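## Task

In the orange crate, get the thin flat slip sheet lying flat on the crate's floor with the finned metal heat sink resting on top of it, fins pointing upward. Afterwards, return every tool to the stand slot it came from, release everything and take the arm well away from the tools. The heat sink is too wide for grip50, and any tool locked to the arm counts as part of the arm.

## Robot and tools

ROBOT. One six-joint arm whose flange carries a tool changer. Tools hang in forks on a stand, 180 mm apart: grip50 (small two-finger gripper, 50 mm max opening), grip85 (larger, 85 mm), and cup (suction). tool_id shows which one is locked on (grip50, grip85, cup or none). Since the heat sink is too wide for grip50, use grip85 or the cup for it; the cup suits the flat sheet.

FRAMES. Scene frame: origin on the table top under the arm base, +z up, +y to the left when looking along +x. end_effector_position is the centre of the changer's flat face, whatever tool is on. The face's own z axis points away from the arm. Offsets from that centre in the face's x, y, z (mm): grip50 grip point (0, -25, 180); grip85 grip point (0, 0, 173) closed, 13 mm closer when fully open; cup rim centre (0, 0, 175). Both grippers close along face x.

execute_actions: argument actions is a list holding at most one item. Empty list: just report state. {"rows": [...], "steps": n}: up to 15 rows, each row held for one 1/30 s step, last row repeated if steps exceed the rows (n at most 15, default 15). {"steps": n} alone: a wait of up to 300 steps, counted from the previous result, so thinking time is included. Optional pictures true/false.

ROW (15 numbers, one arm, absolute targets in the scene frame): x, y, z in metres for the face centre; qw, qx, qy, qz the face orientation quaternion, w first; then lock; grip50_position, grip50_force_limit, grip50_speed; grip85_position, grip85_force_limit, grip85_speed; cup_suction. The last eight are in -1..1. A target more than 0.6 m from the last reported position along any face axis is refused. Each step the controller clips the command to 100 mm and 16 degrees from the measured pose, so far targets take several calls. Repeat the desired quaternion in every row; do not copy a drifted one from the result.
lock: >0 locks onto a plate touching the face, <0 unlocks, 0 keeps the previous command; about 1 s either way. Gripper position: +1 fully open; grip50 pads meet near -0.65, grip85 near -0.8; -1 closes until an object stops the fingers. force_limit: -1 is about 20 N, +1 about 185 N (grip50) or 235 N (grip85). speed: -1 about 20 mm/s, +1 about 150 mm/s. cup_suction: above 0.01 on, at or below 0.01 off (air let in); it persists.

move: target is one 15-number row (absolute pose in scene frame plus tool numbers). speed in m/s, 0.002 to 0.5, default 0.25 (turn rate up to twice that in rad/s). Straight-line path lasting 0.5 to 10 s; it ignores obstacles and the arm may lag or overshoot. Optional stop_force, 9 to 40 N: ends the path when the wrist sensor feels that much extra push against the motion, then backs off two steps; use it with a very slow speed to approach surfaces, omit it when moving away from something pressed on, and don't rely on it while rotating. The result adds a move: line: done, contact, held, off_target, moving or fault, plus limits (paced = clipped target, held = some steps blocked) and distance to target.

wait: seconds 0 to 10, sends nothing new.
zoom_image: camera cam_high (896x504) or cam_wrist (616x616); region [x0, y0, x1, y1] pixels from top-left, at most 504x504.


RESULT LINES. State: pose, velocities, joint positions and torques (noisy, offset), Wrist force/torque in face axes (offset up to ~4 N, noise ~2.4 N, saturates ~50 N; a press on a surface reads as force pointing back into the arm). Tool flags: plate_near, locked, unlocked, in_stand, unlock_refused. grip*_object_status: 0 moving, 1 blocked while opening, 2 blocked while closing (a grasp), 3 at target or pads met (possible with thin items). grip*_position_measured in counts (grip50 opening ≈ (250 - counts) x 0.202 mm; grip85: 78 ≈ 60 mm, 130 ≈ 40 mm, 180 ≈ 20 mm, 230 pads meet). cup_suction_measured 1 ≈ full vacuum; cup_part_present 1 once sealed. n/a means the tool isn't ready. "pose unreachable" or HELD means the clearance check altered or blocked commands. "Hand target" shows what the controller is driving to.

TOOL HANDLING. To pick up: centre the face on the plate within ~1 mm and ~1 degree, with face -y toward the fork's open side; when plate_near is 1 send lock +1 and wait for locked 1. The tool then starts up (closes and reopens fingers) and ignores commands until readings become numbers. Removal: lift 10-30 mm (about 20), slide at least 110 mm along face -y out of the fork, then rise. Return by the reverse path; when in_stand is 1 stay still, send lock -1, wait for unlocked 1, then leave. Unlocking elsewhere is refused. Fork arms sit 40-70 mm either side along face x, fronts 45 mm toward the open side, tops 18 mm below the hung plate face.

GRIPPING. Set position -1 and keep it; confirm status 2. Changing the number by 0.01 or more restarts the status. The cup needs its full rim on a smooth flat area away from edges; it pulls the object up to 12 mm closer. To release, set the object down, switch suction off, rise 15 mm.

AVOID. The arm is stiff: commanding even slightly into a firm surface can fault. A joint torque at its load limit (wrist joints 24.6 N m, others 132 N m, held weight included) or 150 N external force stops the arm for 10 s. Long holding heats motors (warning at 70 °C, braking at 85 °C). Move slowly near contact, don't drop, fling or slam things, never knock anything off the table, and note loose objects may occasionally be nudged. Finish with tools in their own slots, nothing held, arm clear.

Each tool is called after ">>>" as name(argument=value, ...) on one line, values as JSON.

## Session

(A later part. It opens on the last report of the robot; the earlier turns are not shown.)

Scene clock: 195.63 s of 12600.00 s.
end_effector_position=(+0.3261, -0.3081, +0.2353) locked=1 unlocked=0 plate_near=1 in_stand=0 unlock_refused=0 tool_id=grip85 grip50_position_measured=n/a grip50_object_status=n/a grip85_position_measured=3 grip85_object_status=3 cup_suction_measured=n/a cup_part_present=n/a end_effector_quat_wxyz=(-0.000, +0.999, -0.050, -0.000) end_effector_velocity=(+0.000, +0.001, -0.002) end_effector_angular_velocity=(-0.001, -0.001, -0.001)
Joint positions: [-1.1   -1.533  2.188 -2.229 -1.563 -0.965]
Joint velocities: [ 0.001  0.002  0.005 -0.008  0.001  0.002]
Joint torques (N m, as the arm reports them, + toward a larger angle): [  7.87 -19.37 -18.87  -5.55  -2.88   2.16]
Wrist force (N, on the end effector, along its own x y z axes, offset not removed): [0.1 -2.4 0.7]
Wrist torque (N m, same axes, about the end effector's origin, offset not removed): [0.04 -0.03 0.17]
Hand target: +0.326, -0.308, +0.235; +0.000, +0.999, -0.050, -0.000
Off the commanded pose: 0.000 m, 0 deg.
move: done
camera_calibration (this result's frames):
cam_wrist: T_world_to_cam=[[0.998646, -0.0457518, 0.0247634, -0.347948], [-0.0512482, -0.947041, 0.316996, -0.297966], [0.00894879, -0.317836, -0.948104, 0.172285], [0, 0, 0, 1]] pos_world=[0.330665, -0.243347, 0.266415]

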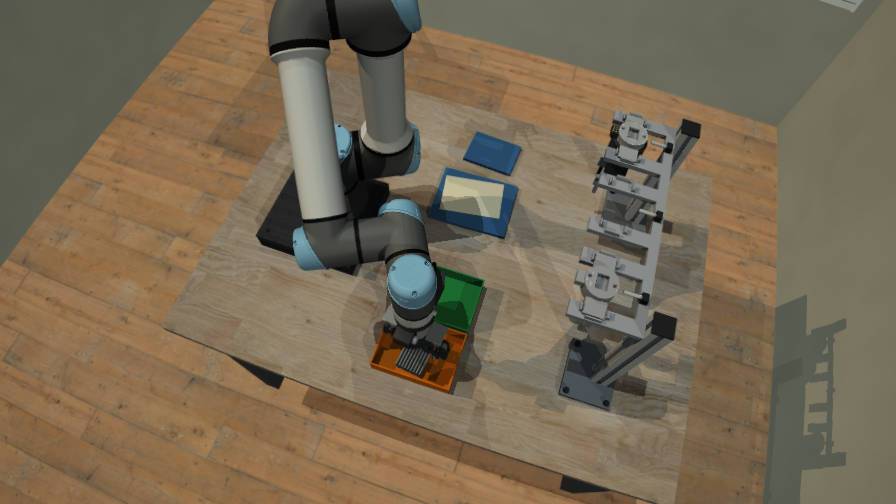

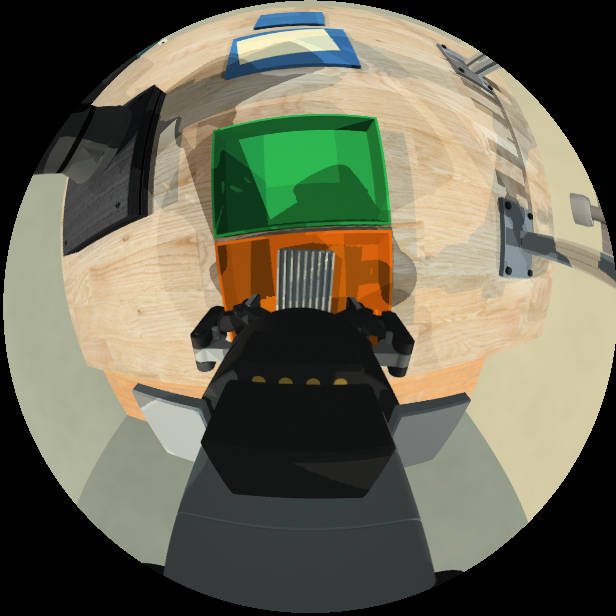

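>>> move(target=[0.3270, -0.3082, 0.196, 0, 0.99876, -0.04972, 0, 0, 1, 0, 0, 1, -0.5, 0, 0], speed=0.08, stop_force=15)

>>> move(target=[0.3270, -0.3082, 0.196, 0, 0.99876, -0.04972, 0, 0, 1, 0, 0, -1, -0.5, -0.4, 0], speed=0.05)

Scene clock: 207.27 s of 12600.00 s.
end_effector_position=(+0.3269, -0.3081, +0.1963) locked=1 unlocked=0 plate_near=1 in_stand=0 unlock_refused=0 tool_id=grip85 grip50_position_measured=n/a grip50_object_status=n/a grip85_position_measured=3 grip85_object_status=3 cup_suction_measured=n/a cup_part_present=n/a end_effector_quat_wxyz=(+0.000, +0.999, -0.050, -0.000) end_effector_velocity=(+0.001, -0.001, -0.001) end_effector_angular_velocity=(-0.004, -0.002, +0.002)
Joint positions: [-1.098 -1.455  2.235 -2.352 -1.563 -0.963]
Joint velocities: [ 0.     0.002  0.001 -0.008  0.    -0.001]
Joint torques (N m, as the arm reports them, + toward a larger angle): [  8.87 -19.77 -17.73  -5.78   1.82   2.25]
Wrist force (N, on the end effector, along its own x y z axes, offset not removed): [-0.3 -1.6 -0.9]
Wrist torque (N m, same axes, about the end effector's origin, offset not removed): [0.01 -0.03 0.18]
Hand target: +0.327, -0.308, +0.196; -0.000, +0.999, -0.050, -0.000
Off the commanded pose: 0.000 m, 0 deg.
move: done
camera_calibration (this result's frames):
cam_wrist: T_world_to_cam=[[0.998647, -0.0457003, 0.0248312, -0.347788], [-0.0512219, -0.947005, 0.317108, -0.285611], [0.00902335, -0.317951, -0.948064, 0.135184], [0, 0, 0, 1]] pos_world=[0.331468, -0.243388, 0.227369]

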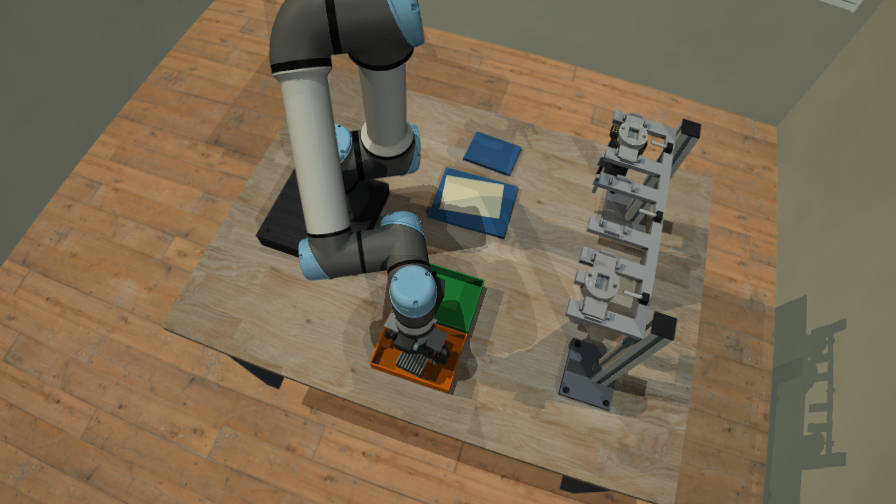

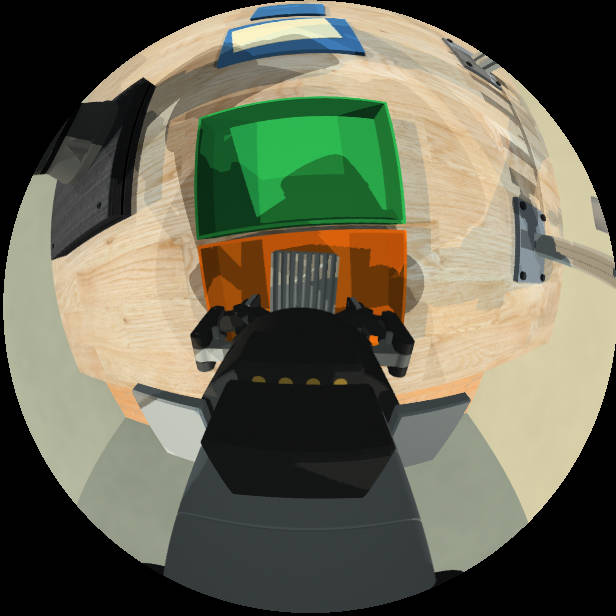

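Scene clock: 208.07 s of 12600.00 s.
end_effector_position=(+0.3270, -0.3082, +0.1961) locked=1 unlocked=0 plate_near=1 in_stand=0 unlock_refused=0 tool_id=grip85 grip50_position_measured=n/a grip50_object_status=n/a grip85_position_measured=80 grip85_object_status=2 cup_suction_measured=n/a cup_part_present=n/a end_effector_quat_wxyz=(+0.000, +0.999, -0.050, +0.000) end_effector_velocity=(-0.000, +0.000, -0.000) end_effector_angular_velocity=(+0.002, +0.001, -0.000)
Joint positions: [-1.098 -1.455  2.235 -2.353 -1.563 -0.963]
Joint velocities: [-0.    -0.     0.001  0.001 -0.    -0.   ]
Joint torques (N m, as the arm reports them, + toward a larger angle): [  6.98 -10.86 -16.46  -3.12   2.88   1.84]
Wrist force (N, on the end effector, along its own x y z axes, offset not removed): [-3.0 -4.0 -31.2]
Wrist torque (N m, same axes, about the end effector's origin, offset not removed): [0.78 -0.77 0.15]
Hand target: +0.327, -0.308, +0.196; +0.000, +0.999, -0.050, -0.000
Off the commanded pose: 0.000 m, 0 deg.
move: done
camera_calibration (this result's frames):
cam_wrist: T_world_to_cam=[[0.998641, -0.0456901, 0.0250614, -0.347904], [-0.0512869, -0.946954, 0.31725, -0.285607], [0.00923676, -0.318104, -0.948011, 0.134865], [0, 0, 0, 1]] pos_world=[0.331538, -0.243452, 0.227181]

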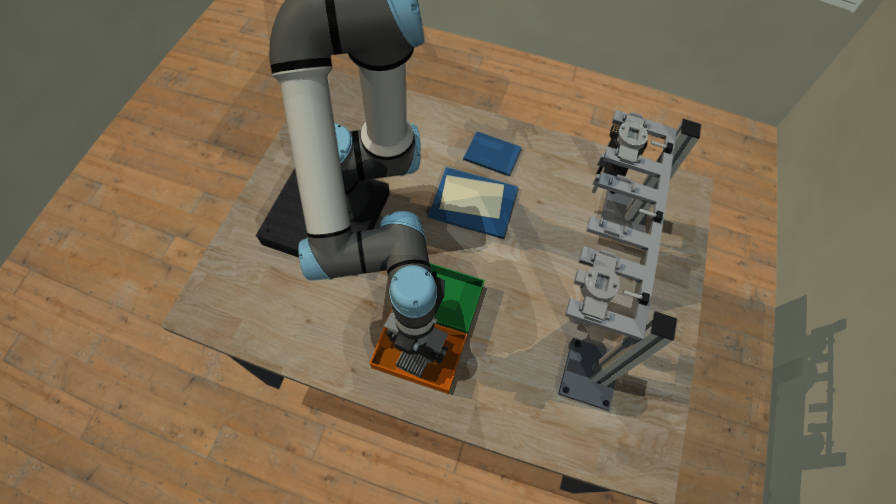

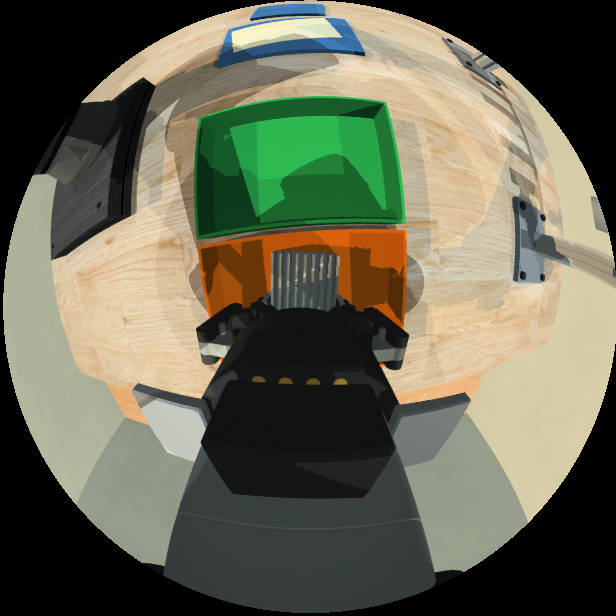

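>>> zoom_image(camera="cam_high", region=[360, 300, 480, 400])

>>> zoom_image(camera="cam_wrist", region=[185, 85, 420, 375])

Region (360, 300, 480, 400) of cam_high's 896x504 image, scaled by 4.200, with more detail than that image has.

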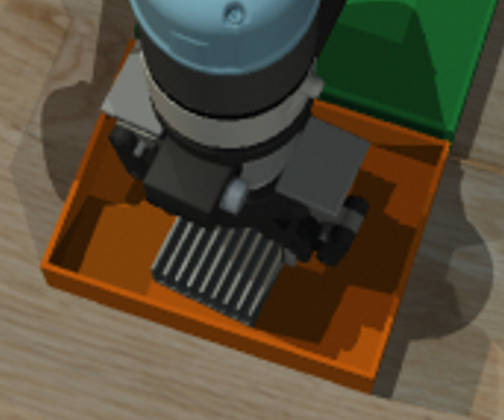

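Region (185, 85, 420, 375) of cam_wrist's 616x616 image, scaled by 1.738, with more detail than that image has; it fills the left 408 columns of this view, and the rest is white.

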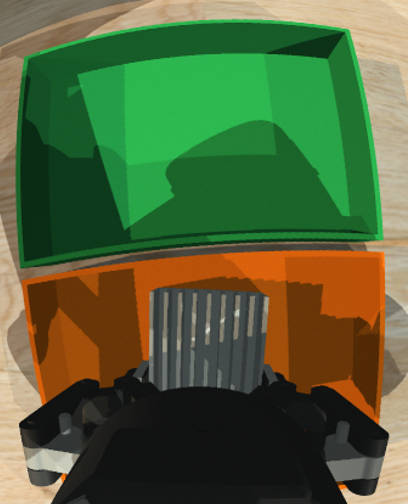

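>>> move(target=[0.3270, -0.3082, 0.248, 0, 0.99876, -0.04972, 0, 0, 1, 0, 0, -1, -0.5, -0.4, 0], speed=0.12)

>>> move(target=[0.485, -0.05, 0.240, 0, 0.7080, 0.7062, 0, 0, 1, 0, 0, -1, -0.5, -0.4, 0], speed=0.4)

>>> move(target=[0.485, -0.05, 0.199, 0, 0.7080, 0.7062, 0, 0, 1, 0, 0, -1, -0.5, -0.4, 0], speed=0.1)

>>> move(target=[0.485, -0.05, 0.186, 0, 0.7080, 0.7062, 0, 0, 1, 0, 0, -1, -0.5, -0.4, 0], speed=0.006, stop_force=10)

Scene clock: 233.63 s of 12600.00 s.
end_effector_position=(+0.3270, -0.3083, +0.2477) locked=1 unlocked=0 plate_near=1 in_stand=0 unlock_refused=0 tool_id=grip85 grip50_position_measured=n/a grip50_object_status=n/a grip85_position_measured=80 grip85_object_status=2 cup_suction_measured=n/a cup_part_present=n/a end_effector_quat_wxyz=(+0.000, +0.999, -0.050, +0.000) end_effector_velocity=(-0.000, +0.000, +0.002) end_effector_angular_velocity=(-0.000, +0.000, +0.000)
Joint positions: [-1.099 -1.552  2.169 -2.19  -1.563 -0.964]
Joint velocities: [-0.    -0.005 -0.003  0.008 -0.    -0.001]
Joint torques (N m, as the arm reports them, + toward a larger angle): [ -5.28 -36.92 -35.45  -3.15   1.79  -2.57]
Wrist force (N, on the end effector, along its own x y z axes, offset not removed): [0.2 -0.2 1.7]
Wrist torque (N m, same axes, about the end effector's origin, offset not removed): [0.07 -0.02 0.16]
Hand target: +0.327, -0.308, +0.248; +0.000, +0.999, -0.050, +0.000
Off the commanded pose: 0.000 m, 0 deg.
move: done
camera_calibration (this result's frames):
cam_wrist: T_world_to_cam=[[0.998642, -0.0457033, 0.0250055, -0.349214], [-0.0512805, -0.946994, 0.317131, -0.302022], [0.00918612, -0.317983, -0.948052, 0.183903], [0, 0, 0, 1]] pos_world=[0.331562, -0.243495, 0.278863]

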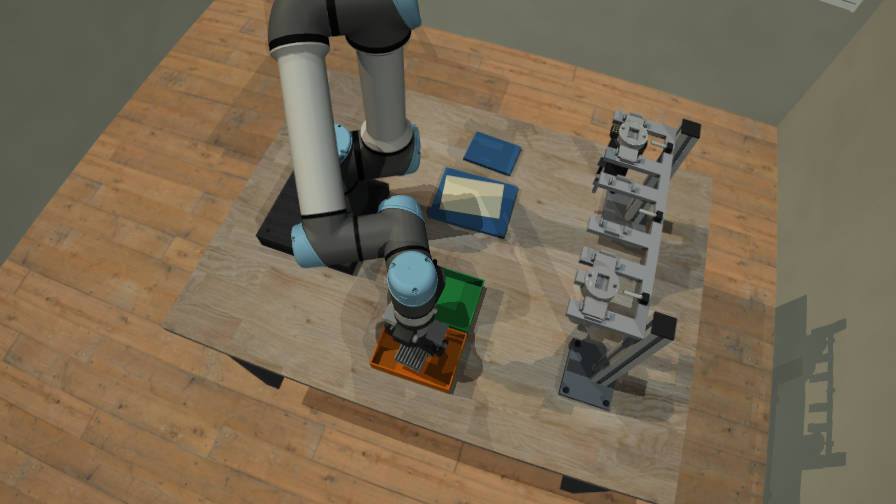

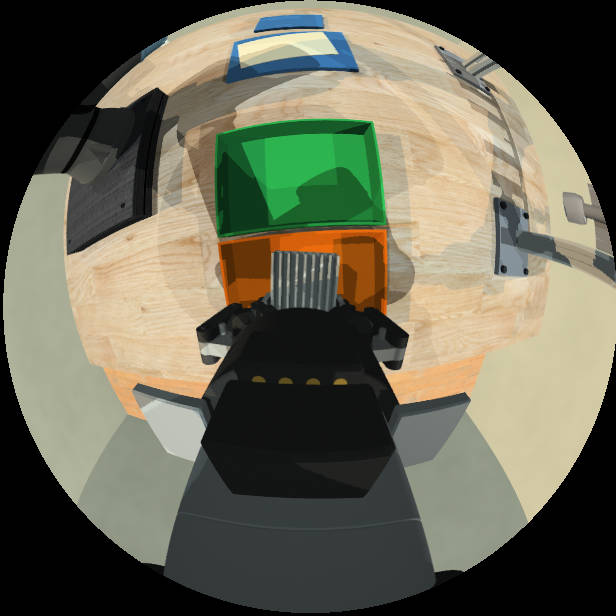

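Scene clock: 236.30 s of 12600.00 s.
end_effector_position=(+0.4845, -0.0504, +0.2400) locked=1 unlocked=0 plate_near=1 in_stand=0 unlock_refused=0 tool_id=grip85 grip50_position_measured=n/a grip50_object_status=n/a grip85_position_measured=80 grip85_object_status=2 cup_suction_measured=n/a cup_part_present=n/a end_effector_quat_wxyz=(-0.000, +0.708, +0.706, -0.001) end_effector_velocity=(+0.002, +0.002, +0.000) end_effector_angular_velocity=(+0.000, -0.000, +0.013)
Joint positions: [-0.419 -1.455  2.083 -2.204 -1.568 -1.95 ]
Joint velocities: [ 0.005  0.003 -0.004  0.     0.    -0.008]
Joint torques (N m, as the arm reports them, + toward a larger angle): [  8.01 -23.99 -36.74  -3.17  -2.67  -2.48]
Wrist force (N, on the end effector, along its own x y z axes, offset not removed): [-0.1 0.4 1.5]
Wrist torque (N m, same axes, about the end effector's origin, offset not removed): [0.15 0.05 0.26]
Hand target: +0.485, -0.050, +0.240; -0.000, +0.708, +0.706, -0.001
Off the commanded pose: 0.001 m, 0 deg.
move: done
camera_calibration (this result's frames):
cam_wrist: T_world_to_cam=[[-0.0498082, 0.998464, 0.0242836, 0.0662718], [0.948248, 0.039641, 0.315046, -0.481392], [0.313599, 0.0387188, -0.948766, 0.127741], [0, 0, 0, 1]] pos_world=[0.419721, -0.052033, 0.271247]

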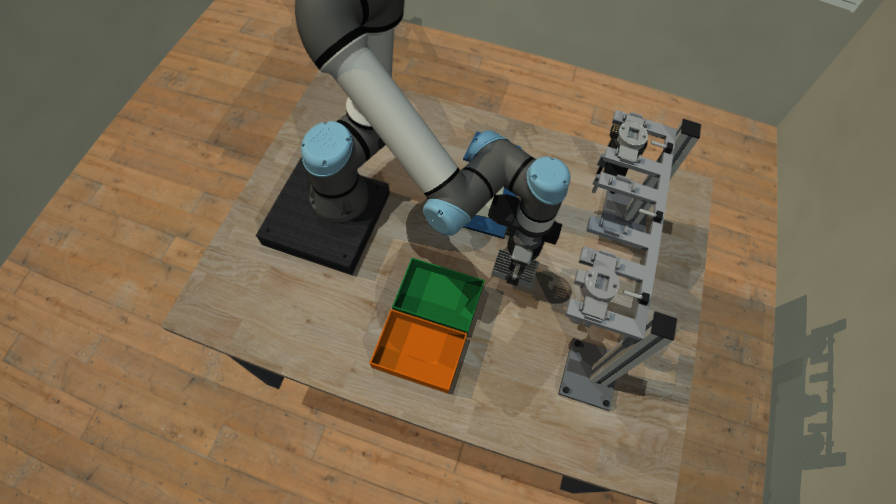

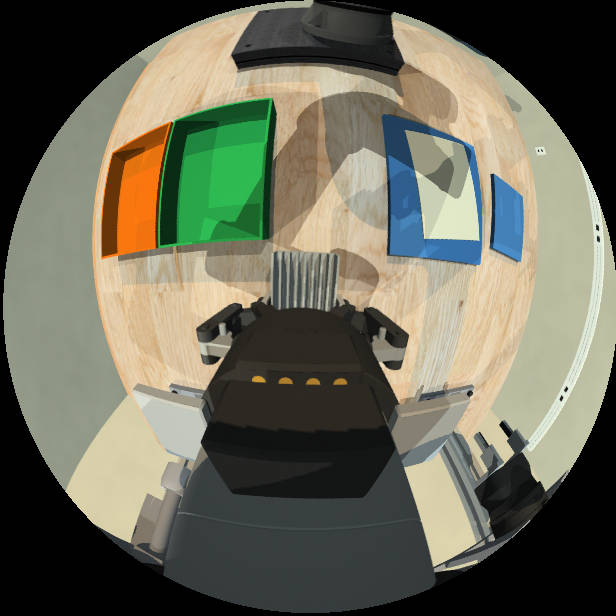

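Scene clock: 237.20 s of 12600.00 s.
end_effector_position=(+0.4849, -0.0500, +0.1993) locked=1 unlocked=0 plate_near=1 in_stand=0 unlock_refused=0 tool_id=grip85 grip50_position_measured=n/a grip50_object_status=n/a grip85_position_measured=80 grip85_object_status=2 cup_suction_measured=n/a cup_part_present=n/a end_effector_quat_wxyz=(-0.000, +0.708, +0.706, -0.000) end_effector_velocity=(-0.000, -0.000, -0.003) end_effector_angular_velocity=(+0.001, +0.002, -0.001)
Joint positions: [-0.418 -1.383  2.131 -2.325 -1.566 -1.951]
Joint velocities: [-0.     0.006  0.003 -0.007 -0.     0.001]
Joint torques (N m, as the arm reports them, + toward a larger angle): [  9.36 -25.16 -19.03  -5.78   2.45  -2.44]
Wrist force (N, on the end effector, along its own x y z axes, offset not removed): [-0.6 -0.8 1.5]
Wrist torque (N m, same axes, about the end effector's origin, offset not removed): [0.14 -0.02 0.19]
Hand target: +0.485, -0.050, +0.199; -0.000, +0.708, +0.706, -0.000
Off the commanded pose: 0.000 m, 0 deg.
move: done
camera_calibration (this result's frames):
cam_wrist: T_world_to_cam=[[-0.0511739, 0.998377, 0.0249878, 0.0673942], [0.947546, 0.0406338, 0.317025, -0.468941], [0.315496, 0.0399005, -0.948088, 0.0879777], [0, 0, 0, 1]] pos_world=[0.420035, -0.0517404, 0.230393]

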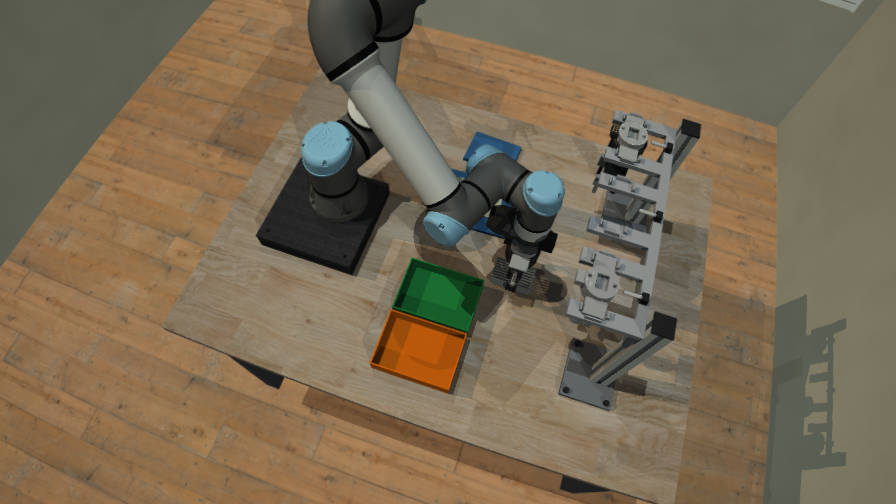

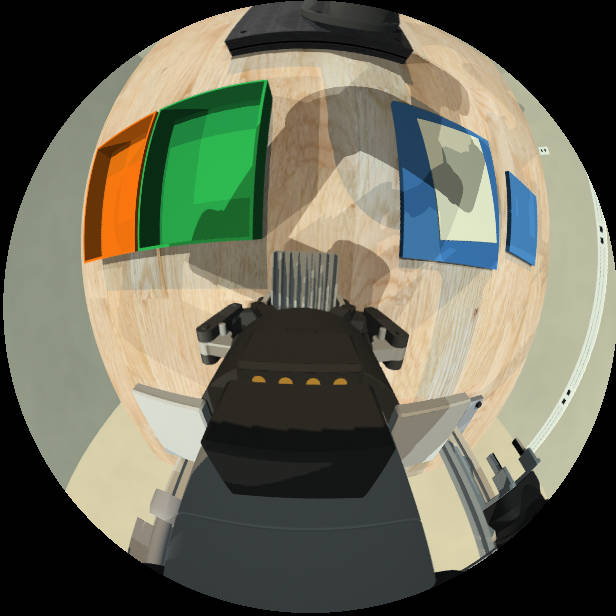

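Scene clock: 238.60 s of 12600.00 s.
end_effector_position=(+0.4849, -0.0500, +0.1931) locked=1 unlocked=0 plate_near=1 in_stand=0 unlock_refused=0 tool_id=grip85 grip50_position_measured=n/a grip50_object_status=n/a grip85_position_measured=80 grip85_object_status=2 cup_suction_measured=n/a cup_part_present=n/a end_effector_quat_wxyz=(-0.000, +0.708, +0.706, -0.000) end_effector_velocity=(-0.001, +0.000, +0.000) end_effector_angular_velocity=(+0.003, +0.004, +0.000)
Joint positions: [-0.418 -1.371  2.137 -2.343 -1.566 -1.951]
Joint velocities: [-0.    -0.001 -0.001  0.007  0.001 -0.   ]
Joint torques (N m, as the arm reports them, + toward a larger angle): [  7.58 -30.46 -20.42   0.79   1.74   0.81]
Wrist force (N, on the end effector, along its own x y z axes, offset not removed): [-2.2 4.3 -25.7]
Wrist torque (N m, same axes, about the end effector's origin, offset not removed): [-0.59 0.56 0.15]
Hand target: +0.485, -0.050, +0.193; -0.000, +0.708, +0.706, -0.000
Off the commanded pose: 0.007 m, 0 deg.
move: contact
camera_calibration (this result's frames):
cam_wrist: T_world_to_cam=[[-0.0512532, 0.998371, 0.0250598, 0.0675539], [0.947554, 0.0406875, 0.316996, -0.466978], [0.31546, 0.0399926, -0.948096, 0.0821332], [0, 0, 0, 1]] pos_world=[0.420039, -0.0517284, 0.224207]

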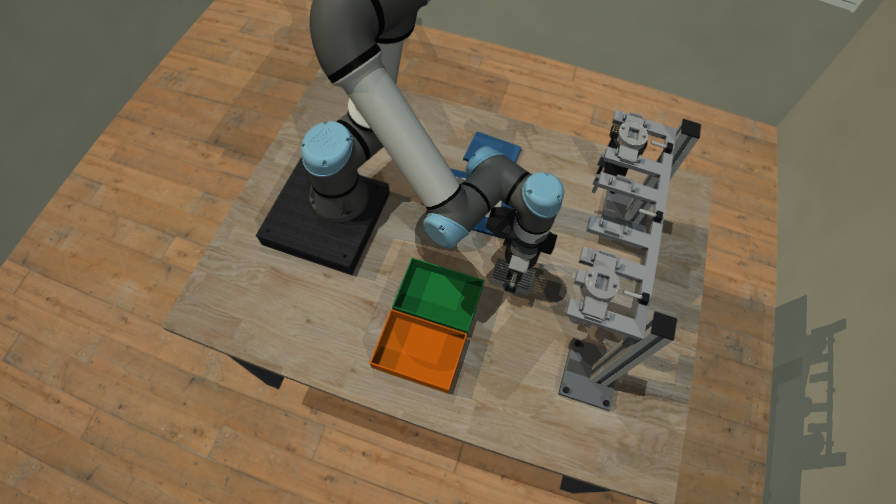

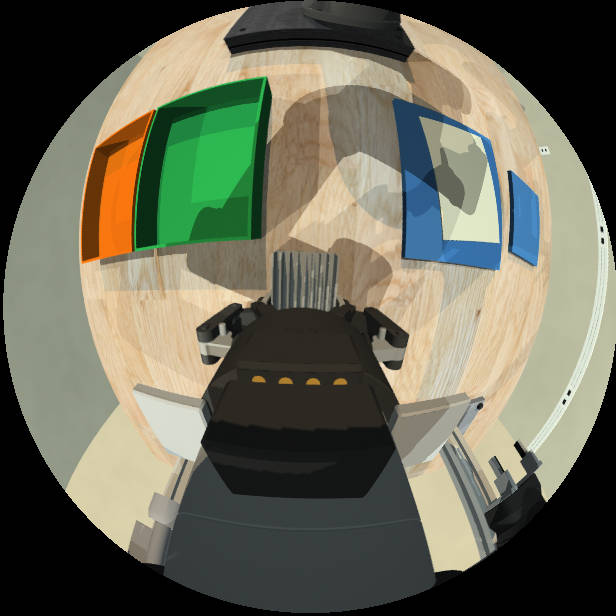

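>>> move(target=[0.485, -0.05, 0.1935, 0, 0.7080, 0.7062, 0, 0, 1, 0, 0, 1, -0.5, 0.5, 0], speed=0.05)

>>> move(target=[0.513, 0.0071, 0.380, 0, 0.7080, 0.7062, 0, 0, 1, 0, 0, 1, -0.5, 0.5, 0], speed=0.3)

>>> move(target=[0.6310, 0.0068, 0.380, 0, 0.7080, 0.7062, 0, 0, 1, 0, 0, 1, -0.5, 0.5, 0], speed=0.2)

>>> move(target=[0.6310, 0.0068, 0.3603, 0, 0.7080, 0.7062, 0, 0, 1, 0, 0, 1, -0.5, 0.5, 0], speed=0.02, stop_force=25)

Scene clock: 246.00 s of 12600.00 s.
end_effector_position=(+0.4850, -0.0500, +0.1935) locked=1 unlocked=0 plate_near=1 in_stand=0 unlock_refused=0 tool_id=grip85 grip50_position_measured=n/a grip50_object_status=n/a grip85_position_measured=3 grip85_object_status=3 cup_suction_measured=n/a cup_part_present=n/a end_effector_quat_wxyz=(+0.000, +0.708, +0.706, -0.000) end_effector_velocity=(+0.000, -0.000, +0.000) end_effector_angular_velocity=(+0.000, -0.001, +0.000)
Joint positions: [-0.418 -1.372  2.137 -2.342 -1.566 -1.951]
Joint velocities: [-0.    -0.    -0.001  0.     0.001 -0.001]
Joint torques (N m, as the arm reports them, + toward a larger angle): [ -4.85 -42.35 -32.51  -3.01  -1.01   2.26]
Wrist force (N, on the end effector, along its own x y z axes, offset not removed): [-0.2 -0.3 0.5]
Wrist torque (N m, same axes, about the end effector's origin, offset not removed): [0.11 0.02 0.21]
Hand target: +0.485, -0.050, +0.193; +0.000, +0.708, +0.706, -0.000
Off the commanded pose: 0.000 m, 0 deg.
move: done
camera_calibration (this result's frames):
cam_wrist: T_world_to_cam=[[-0.051168, 0.998379, 0.0249231, 0.0675897], [0.947536, 0.0406474, 0.317055, -0.467174], [0.315528, 0.0398386, -0.94808, 0.082463], [0, 0, 0, 1]] pos_world=[0.420103, -0.051776, 0.224617]

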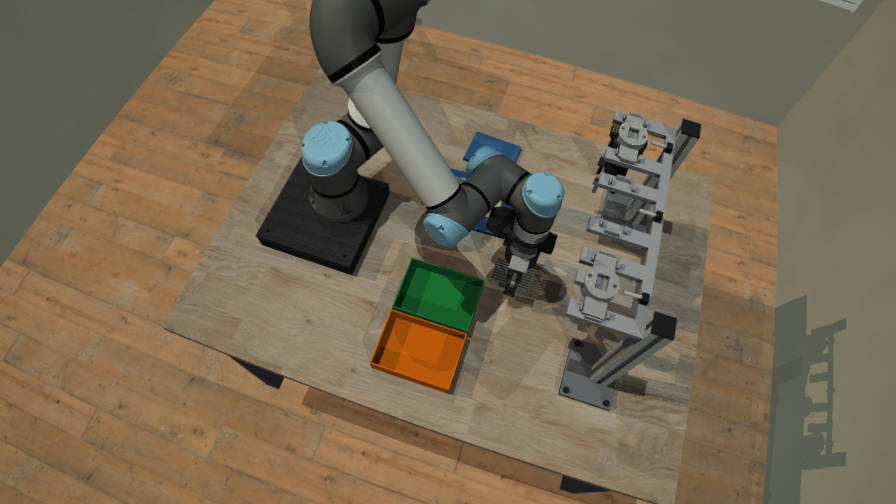

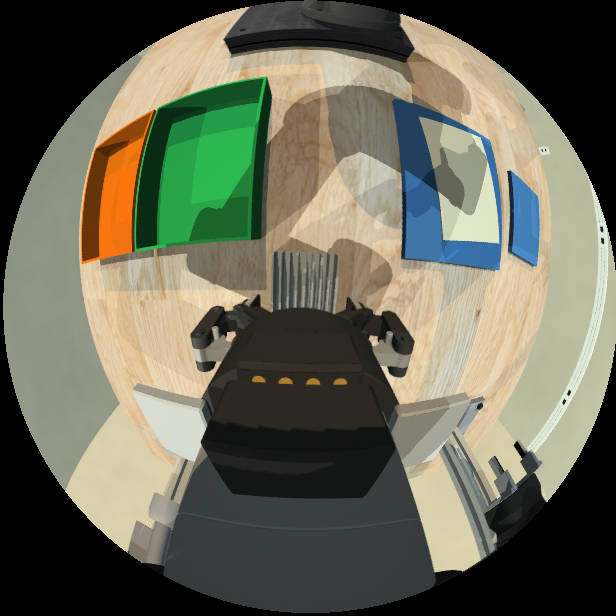

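Scene clock: 247.30 s of 12600.00 s.
end_effector_position=(+0.5131, +0.0069, +0.3797) locked=1 unlocked=0 plate_near=1 in_stand=0 unlock_refused=0 tool_id=grip85 grip50_position_measured=n/a grip50_object_status=n/a grip85_position_measured=3 grip85_object_status=3 cup_suction_measured=n/a cup_part_present=n/a end_effector_quat_wxyz=(+0.000, +0.708, +0.706, -0.000) end_effector_velocity=(+0.001, +0.001, +0.002) end_effector_angular_velocity=(-0.000, +0.002, -0.001)
Joint positions: [-0.288 -1.545  1.785 -1.818 -1.568 -1.821]
Joint velocities: [ 0.002  0.001 -0.006  0.008 -0.001  0.002]
Joint torques (N m, as the arm reports them, + toward a larger angle): [  8.89 -22.67 -38.73  -2.99  -2.82   2.16]
Wrist force (N, on the end effector, along its own x y z axes, offset not removed): [-1.5 -0.7 -0.1]
Wrist torque (N m, same axes, about the end effector's origin, offset not removed): [0.15 0.09 0.08]
Hand target: +0.513, +0.007, +0.380; -0.000, +0.708, +0.706, -0.000
Off the commanded pose: 0.000 m, 0 deg.
move: done
camera_calibration (this result's frames):
cam_wrist: T_world_to_cam=[[-0.0511774, 0.998386, 0.0246375, 0.00766372], [0.947553, 0.0407492, 0.316991, -0.555163], [0.315475, 0.0395681, -0.948108, 0.247921], [0, 0, 0, 1]] pos_world=[0.448225, 0.00516132, 0.410849]

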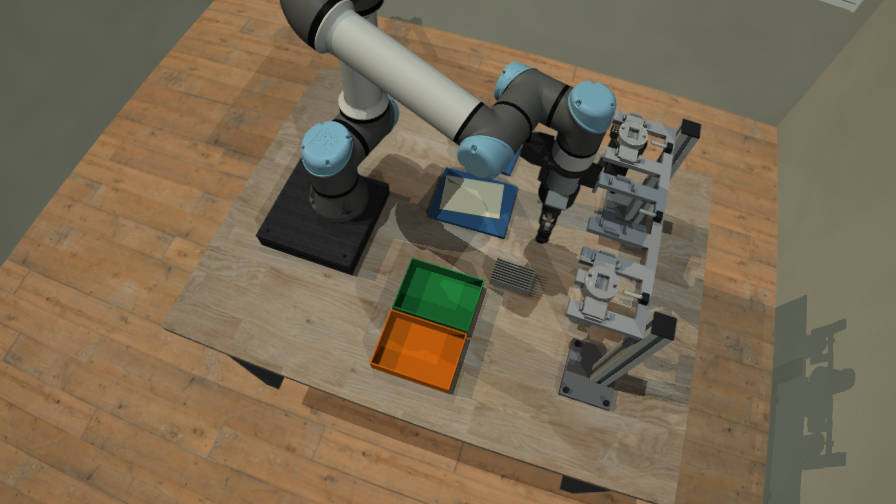

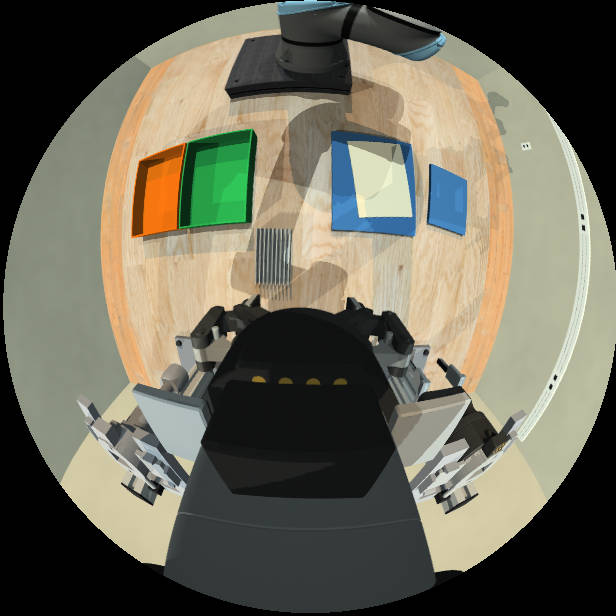

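Scene clock: 248.50 s of 12600.00 s.
end_effector_position=(+0.6308, +0.0068, +0.3799) locked=1 unlocked=0 plate_near=1 in_stand=0 unlock_refused=0 tool_id=grip85 grip50_position_measured=n/a grip50_object_status=n/a grip85_position_measured=3 grip85_object_status=3 cup_suction_measured=n/a cup_part_present=n/a end_effector_quat_wxyz=(+0.000, +0.708, +0.706, -0.000) end_effector_velocity=(+0.002, -0.000, +0.001) end_effector_angular_velocity=(-0.001, -0.001, -0.002)
Joint positions: [-0.24  -1.266  1.453 -1.765 -1.568 -1.773]
Joint velocities: [ 0.001  0.004 -0.009  0.004 -0.001  0.003]
Joint torques (N m, as the arm reports them, + toward a larger angle): [  8.84 -37.45 -38.67  -2.79  -2.84   2.27]
Wrist force (N, on the end effector, along its own x y z axes, offset not removed): [0.2 -0.1 -0.7]
Wrist torque (N m, same axes, about the end effector's origin, offset not removed): [0.07 0.01 0.21]
Hand target: +0.631, +0.007, +0.380; +0.000, +0.708, +0.706, -0.000
Off the commanded pose: 0.000 m, 0 deg.
move: done
camera_calibration (this result's frames):
cam_wrist: T_world_to_cam=[[-0.0511719, 0.99838, 0.0248931, 0.0137286], [0.947532, 0.0406601, 0.317066, -0.66671], [0.31554, 0.0398119, -0.948077, 0.210926], [0, 0, 0, 1]] pos_world=[0.565876, 0.00500477, 0.411023]

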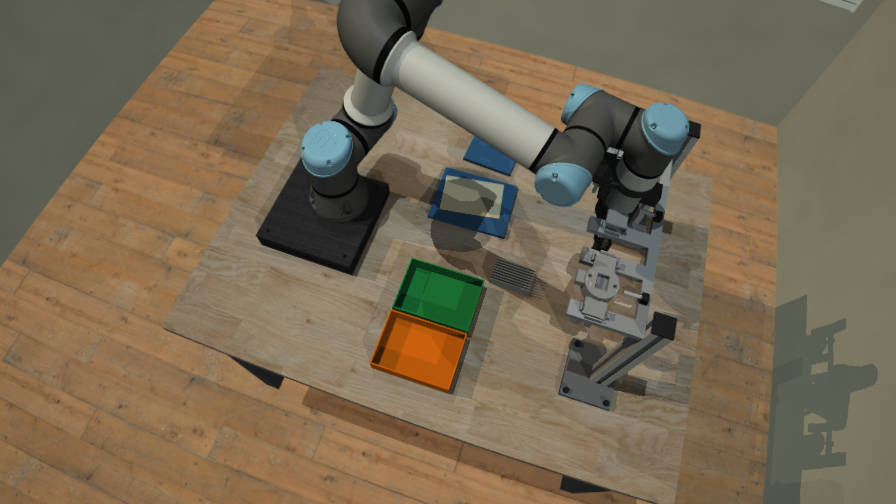

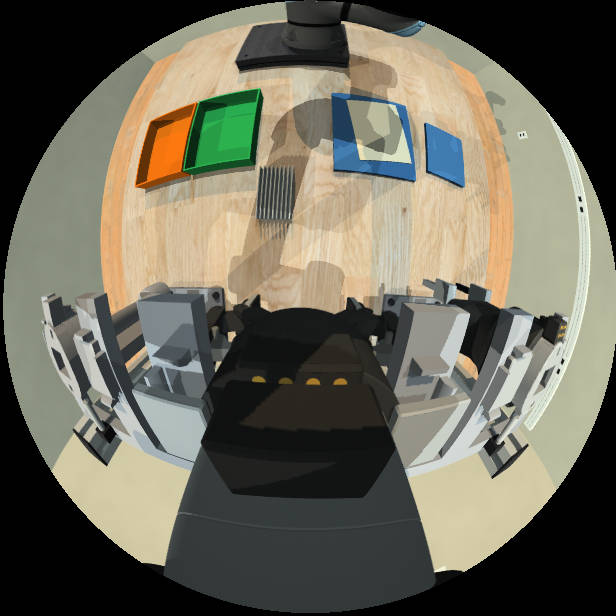

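Scene clock: 249.77 s of 12600.00 s.
end_effector_position=(+0.6310, +0.0068, +0.3605) locked=1 unlocked=0 plate_near=1 in_stand=1 unlock_refused=0 tool_id=grip85 grip50_position_measured=n/a grip50_object_status=n/a grip85_position_measured=3 grip85_object_status=3 cup_suction_measured=n/a cup_part_present=n/a end_effector_quat_wxyz=(+0.000, +0.708, +0.706, -0.000) end_effector_velocity=(+0.000, +0.000, -0.003) end_effector_angular_velocity=(+0.001, +0.001, +0.000)
Joint positions: [-0.24  -1.255  1.489 -1.812 -1.568 -1.773]
Joint velocities: [ 0.     0.002  0.004 -0.006  0.001 -0.   ]
Joint torques (N m, as the arm reports them, + toward a larger angle): [  8.65 -36.98 -25.29  -5.48   1.53   2.1 ]
Wrist force (N, on the end effector, along its own x y z axes, offset not removed): [0.2 -0.5 -1.4]
Wrist torque (N m, same axes, about the end effector's origin, offset not removed): [0.12 -0.03 0.18]
Hand target: +0.631, +0.007, +0.360; -0.000, +0.708, +0.706, -0.000
Off the commanded pose: 0.000 m, 0 deg.
move: done
camera_calibration (this result's frames):
cam_wrist: T_world_to_cam=[[-0.0511639, 0.99838, 0.0248776, 0.0141969], [0.94754, 0.0406585, 0.317039, -0.660751], [0.315514, 0.0397935, -0.948086, 0.192503], [0, 0, 0, 1]] pos_world=[0.566077, 0.00503085, 0.391641]

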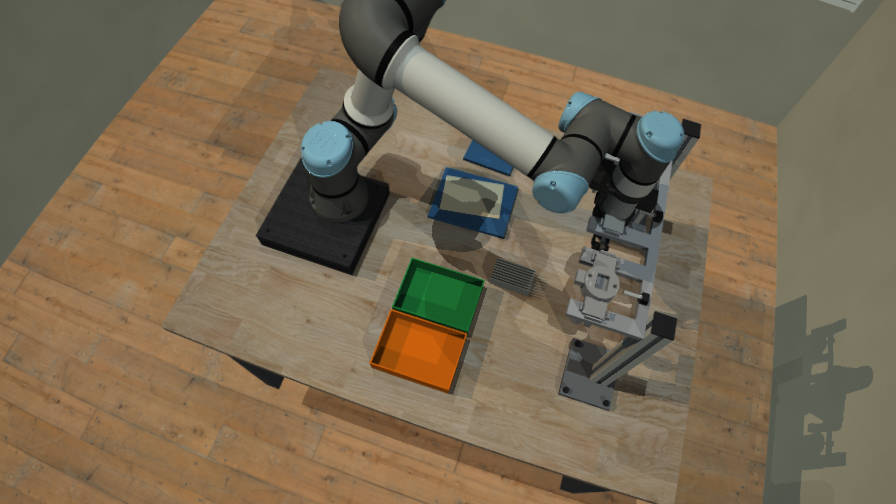

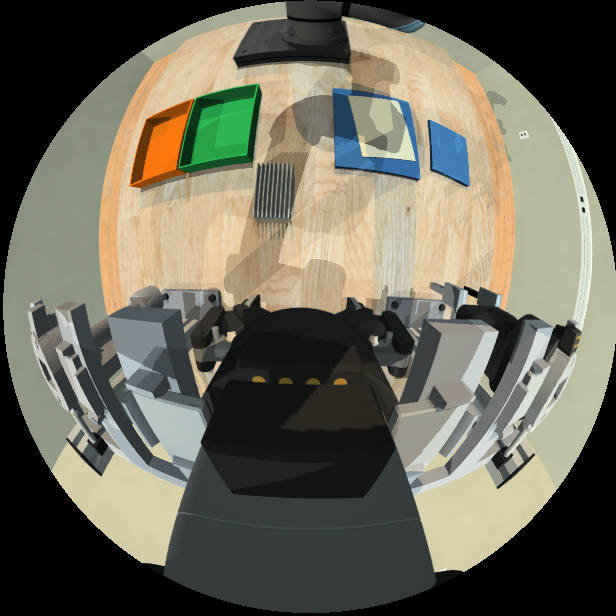

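>>> execute_actions(actions=[{"rows": [[0.6310, 0.0068, 0.3602, 0, 0.7080, 0.7062, 0, -1, 1, 0, 0, 1, -0.5, 0.5, 0]], "steps": 15}], pictures=false)

>>> execute_actions(actions=[{"steps": 19}], pictures=false)

Scene clock: 252.13 s of 12600.00 s.
end_effector_position=(+0.6310, +0.0068, +0.3602) locked=0 unlocked=0 plate_near=1 in_stand=1 unlock_refused=0 tool_id=none grip50_position_measured=n/a grip50_object_status=n/a grip85_position_measured=n/a grip85_object_status=n/a cup_suction_measured=n/a cup_part_present=n/a end_effector_quat_wxyz=(-0.000, +0.708, +0.706, +0.000) end_effector_velocity=(-0.000, -0.000, -0.001) end_effector_angular_velocity=(-0.000, +0.002, +0.000)
Joint positions: [-0.24  -1.255  1.49  -1.813 -1.568 -1.773]
Joint velocities: [-0.001  0.001  0.001  0.    -0.    -0.001]
Joint torques (N m, as the arm reports them, + toward a larger angle): [  7.91 -33.62 -21.63  -4.28   1.24   2.13]
Wrist force (N, on the end effector, along its own x y z axes, offset not removed): [-1.6 -0.2 -1.2]
Wrist torque (N m, same axes, about the end effector's origin, offset not removed): [0.07 0.08 0.15]
Hand target: +0.631, +0.007, +0.360; -0.000, +0.708, +0.706, +0.000
Off the commanded pose: 0.000 m, 0 deg.
Steps of this call (steps 1 to 56: nothing new was sent; steps 57 to 71: all 15 steps of this action). Readings (end_effector_position | what the end effector reports):
57: (+0.6310, +0.0068, +0.3602) | locked=1 unlocked=0 plate_near=1 in_stand=1 unlock_refused=0 tool_id=grip85 grip50_position_measured=n/a grip50_object_status=n/a grip85_position_measured=3 grip85_object_status=3 cup_suction_measured=n/a cup_part_present=n/a
58: (+0.6310, +0.0068, +0.3602) | locked=1 unlocked=0 plate_near=1 in_stand=1 unlock_refused=0 tool_id=grip85 grip50_position_measured=n/a grip50_object_status=n/a grip85_position_measured=3 grip85_object_status=3 cup_suction_measured=n/a cup_part_present=n/a
60: (+0.6310, +0.0068, +0.3602) | locked=1 unlocked=0 plate_near=1 in_stand=1 unlock_refused=0 tool_id=grip85 grip50_position_measured=n/a grip50_object_status=n/a grip85_position_measured=3 grip85_object_status=3 cup_suction_measured=n/a cup_part_present=n/a
64: (+0.6310, +0.0068, +0.3602) | locked=0 unlocked=0 plate_near=1 in_stand=1 unlock_refused=0 tool_id=none grip50_position_measured=n/a grip50_object_status=n/a grip85_position_measured=n/a grip85_object_status=n/a cup_suction_measured=n/a cup_part_present=n/a
71: the state above

Scene clock: 252.77 s of 12600.00 s.
end_effector_position=(+0.6310, +0.0068, +0.3602) locked=0 unlocked=1 plate_near=1 in_stand=1 unlock_refused=0 tool_id=none grip50_position_measured=n/a grip50_object_status=n/a grip85_position_measured=n/a grip85_object_status=n/a cup_suction_measured=n/a cup_part_present=n/a end_effector_quat_wxyz=(-0.000, +0.708, +0.706, +0.000) end_effector_velocity=(+0.000, -0.000, -0.000) end_effector_angular_velocity=(-0.001, +0.000, -0.000)
Joint positions: [-0.24  -1.255  1.49  -1.813 -1.568 -1.773]
Joint velocities: [ 0.     0.001 -0.001  0.    -0.001  0.001]
Joint torques (N m, as the arm reports them, + toward a larger angle): [  8.87 -34.06 -22.16  -4.4    0.38   2.11]
Wrist force (N, on the end effector, along its own x y z axes, offset not removed): [-0.4 -2.6 -1.2]
Wrist torque (N m, same axes, about the end effector's origin, offset not removed): [-0.03 0.04 0.21]
Hand target: +0.631, +0.007, +0.360; -0.000, +0.708, +0.706, +0.000
Off the commanded pose: 0.000 m, 0 deg.
Steps of this call (steps 1 to 19: nothing new was sent). Readings (end_effector_position | what the end effector reports):
1: (+0.6310, +0.0068, +0.3602) | locked=0 unlocked=0 plate_near=1 in_stand=1 unlock_refused=0 tool_id=none grip50_position_measured=n/a grip50_object_status=n/a grip85_position_measured=n/a grip85_object_status=n/a cup_suction_measured=n/a cup_part_present=n/a
2: (+0.6310, +0.0068, +0.3602) | locked=0 unlocked=0 plate_near=1 in_stand=1 unlock_refused=0 tool_id=none grip50_position_measured=n/a grip50_object_status=n/a grip85_position_measured=n/a grip85_object_status=n/a cup_suction_measured=n/a cup_part_present=n/a
4: (+0.6310, +0.0068, +0.3602) | locked=0 unlocked=0 plate_near=1 in_stand=1 unlock_refused=0 tool_id=none grip50_position_measured=n/a grip50_object_status=n/a grip85_position_measured=n/a grip85_object_status=n/a cup_suction_measured=n/a cup_part_present=n/a
8: (+0.6310, +0.0068, +0.3602) | locked=0 unlocked=0 plate_near=1 in_stand=1 unlock_refused=0 tool_id=none grip50_position_measured=n/a grip50_object_status=n/a grip85_position_measured=n/a grip85_object_status=n/a cup_suction_measured=n/a cup_part_present=n/a
19: the state above


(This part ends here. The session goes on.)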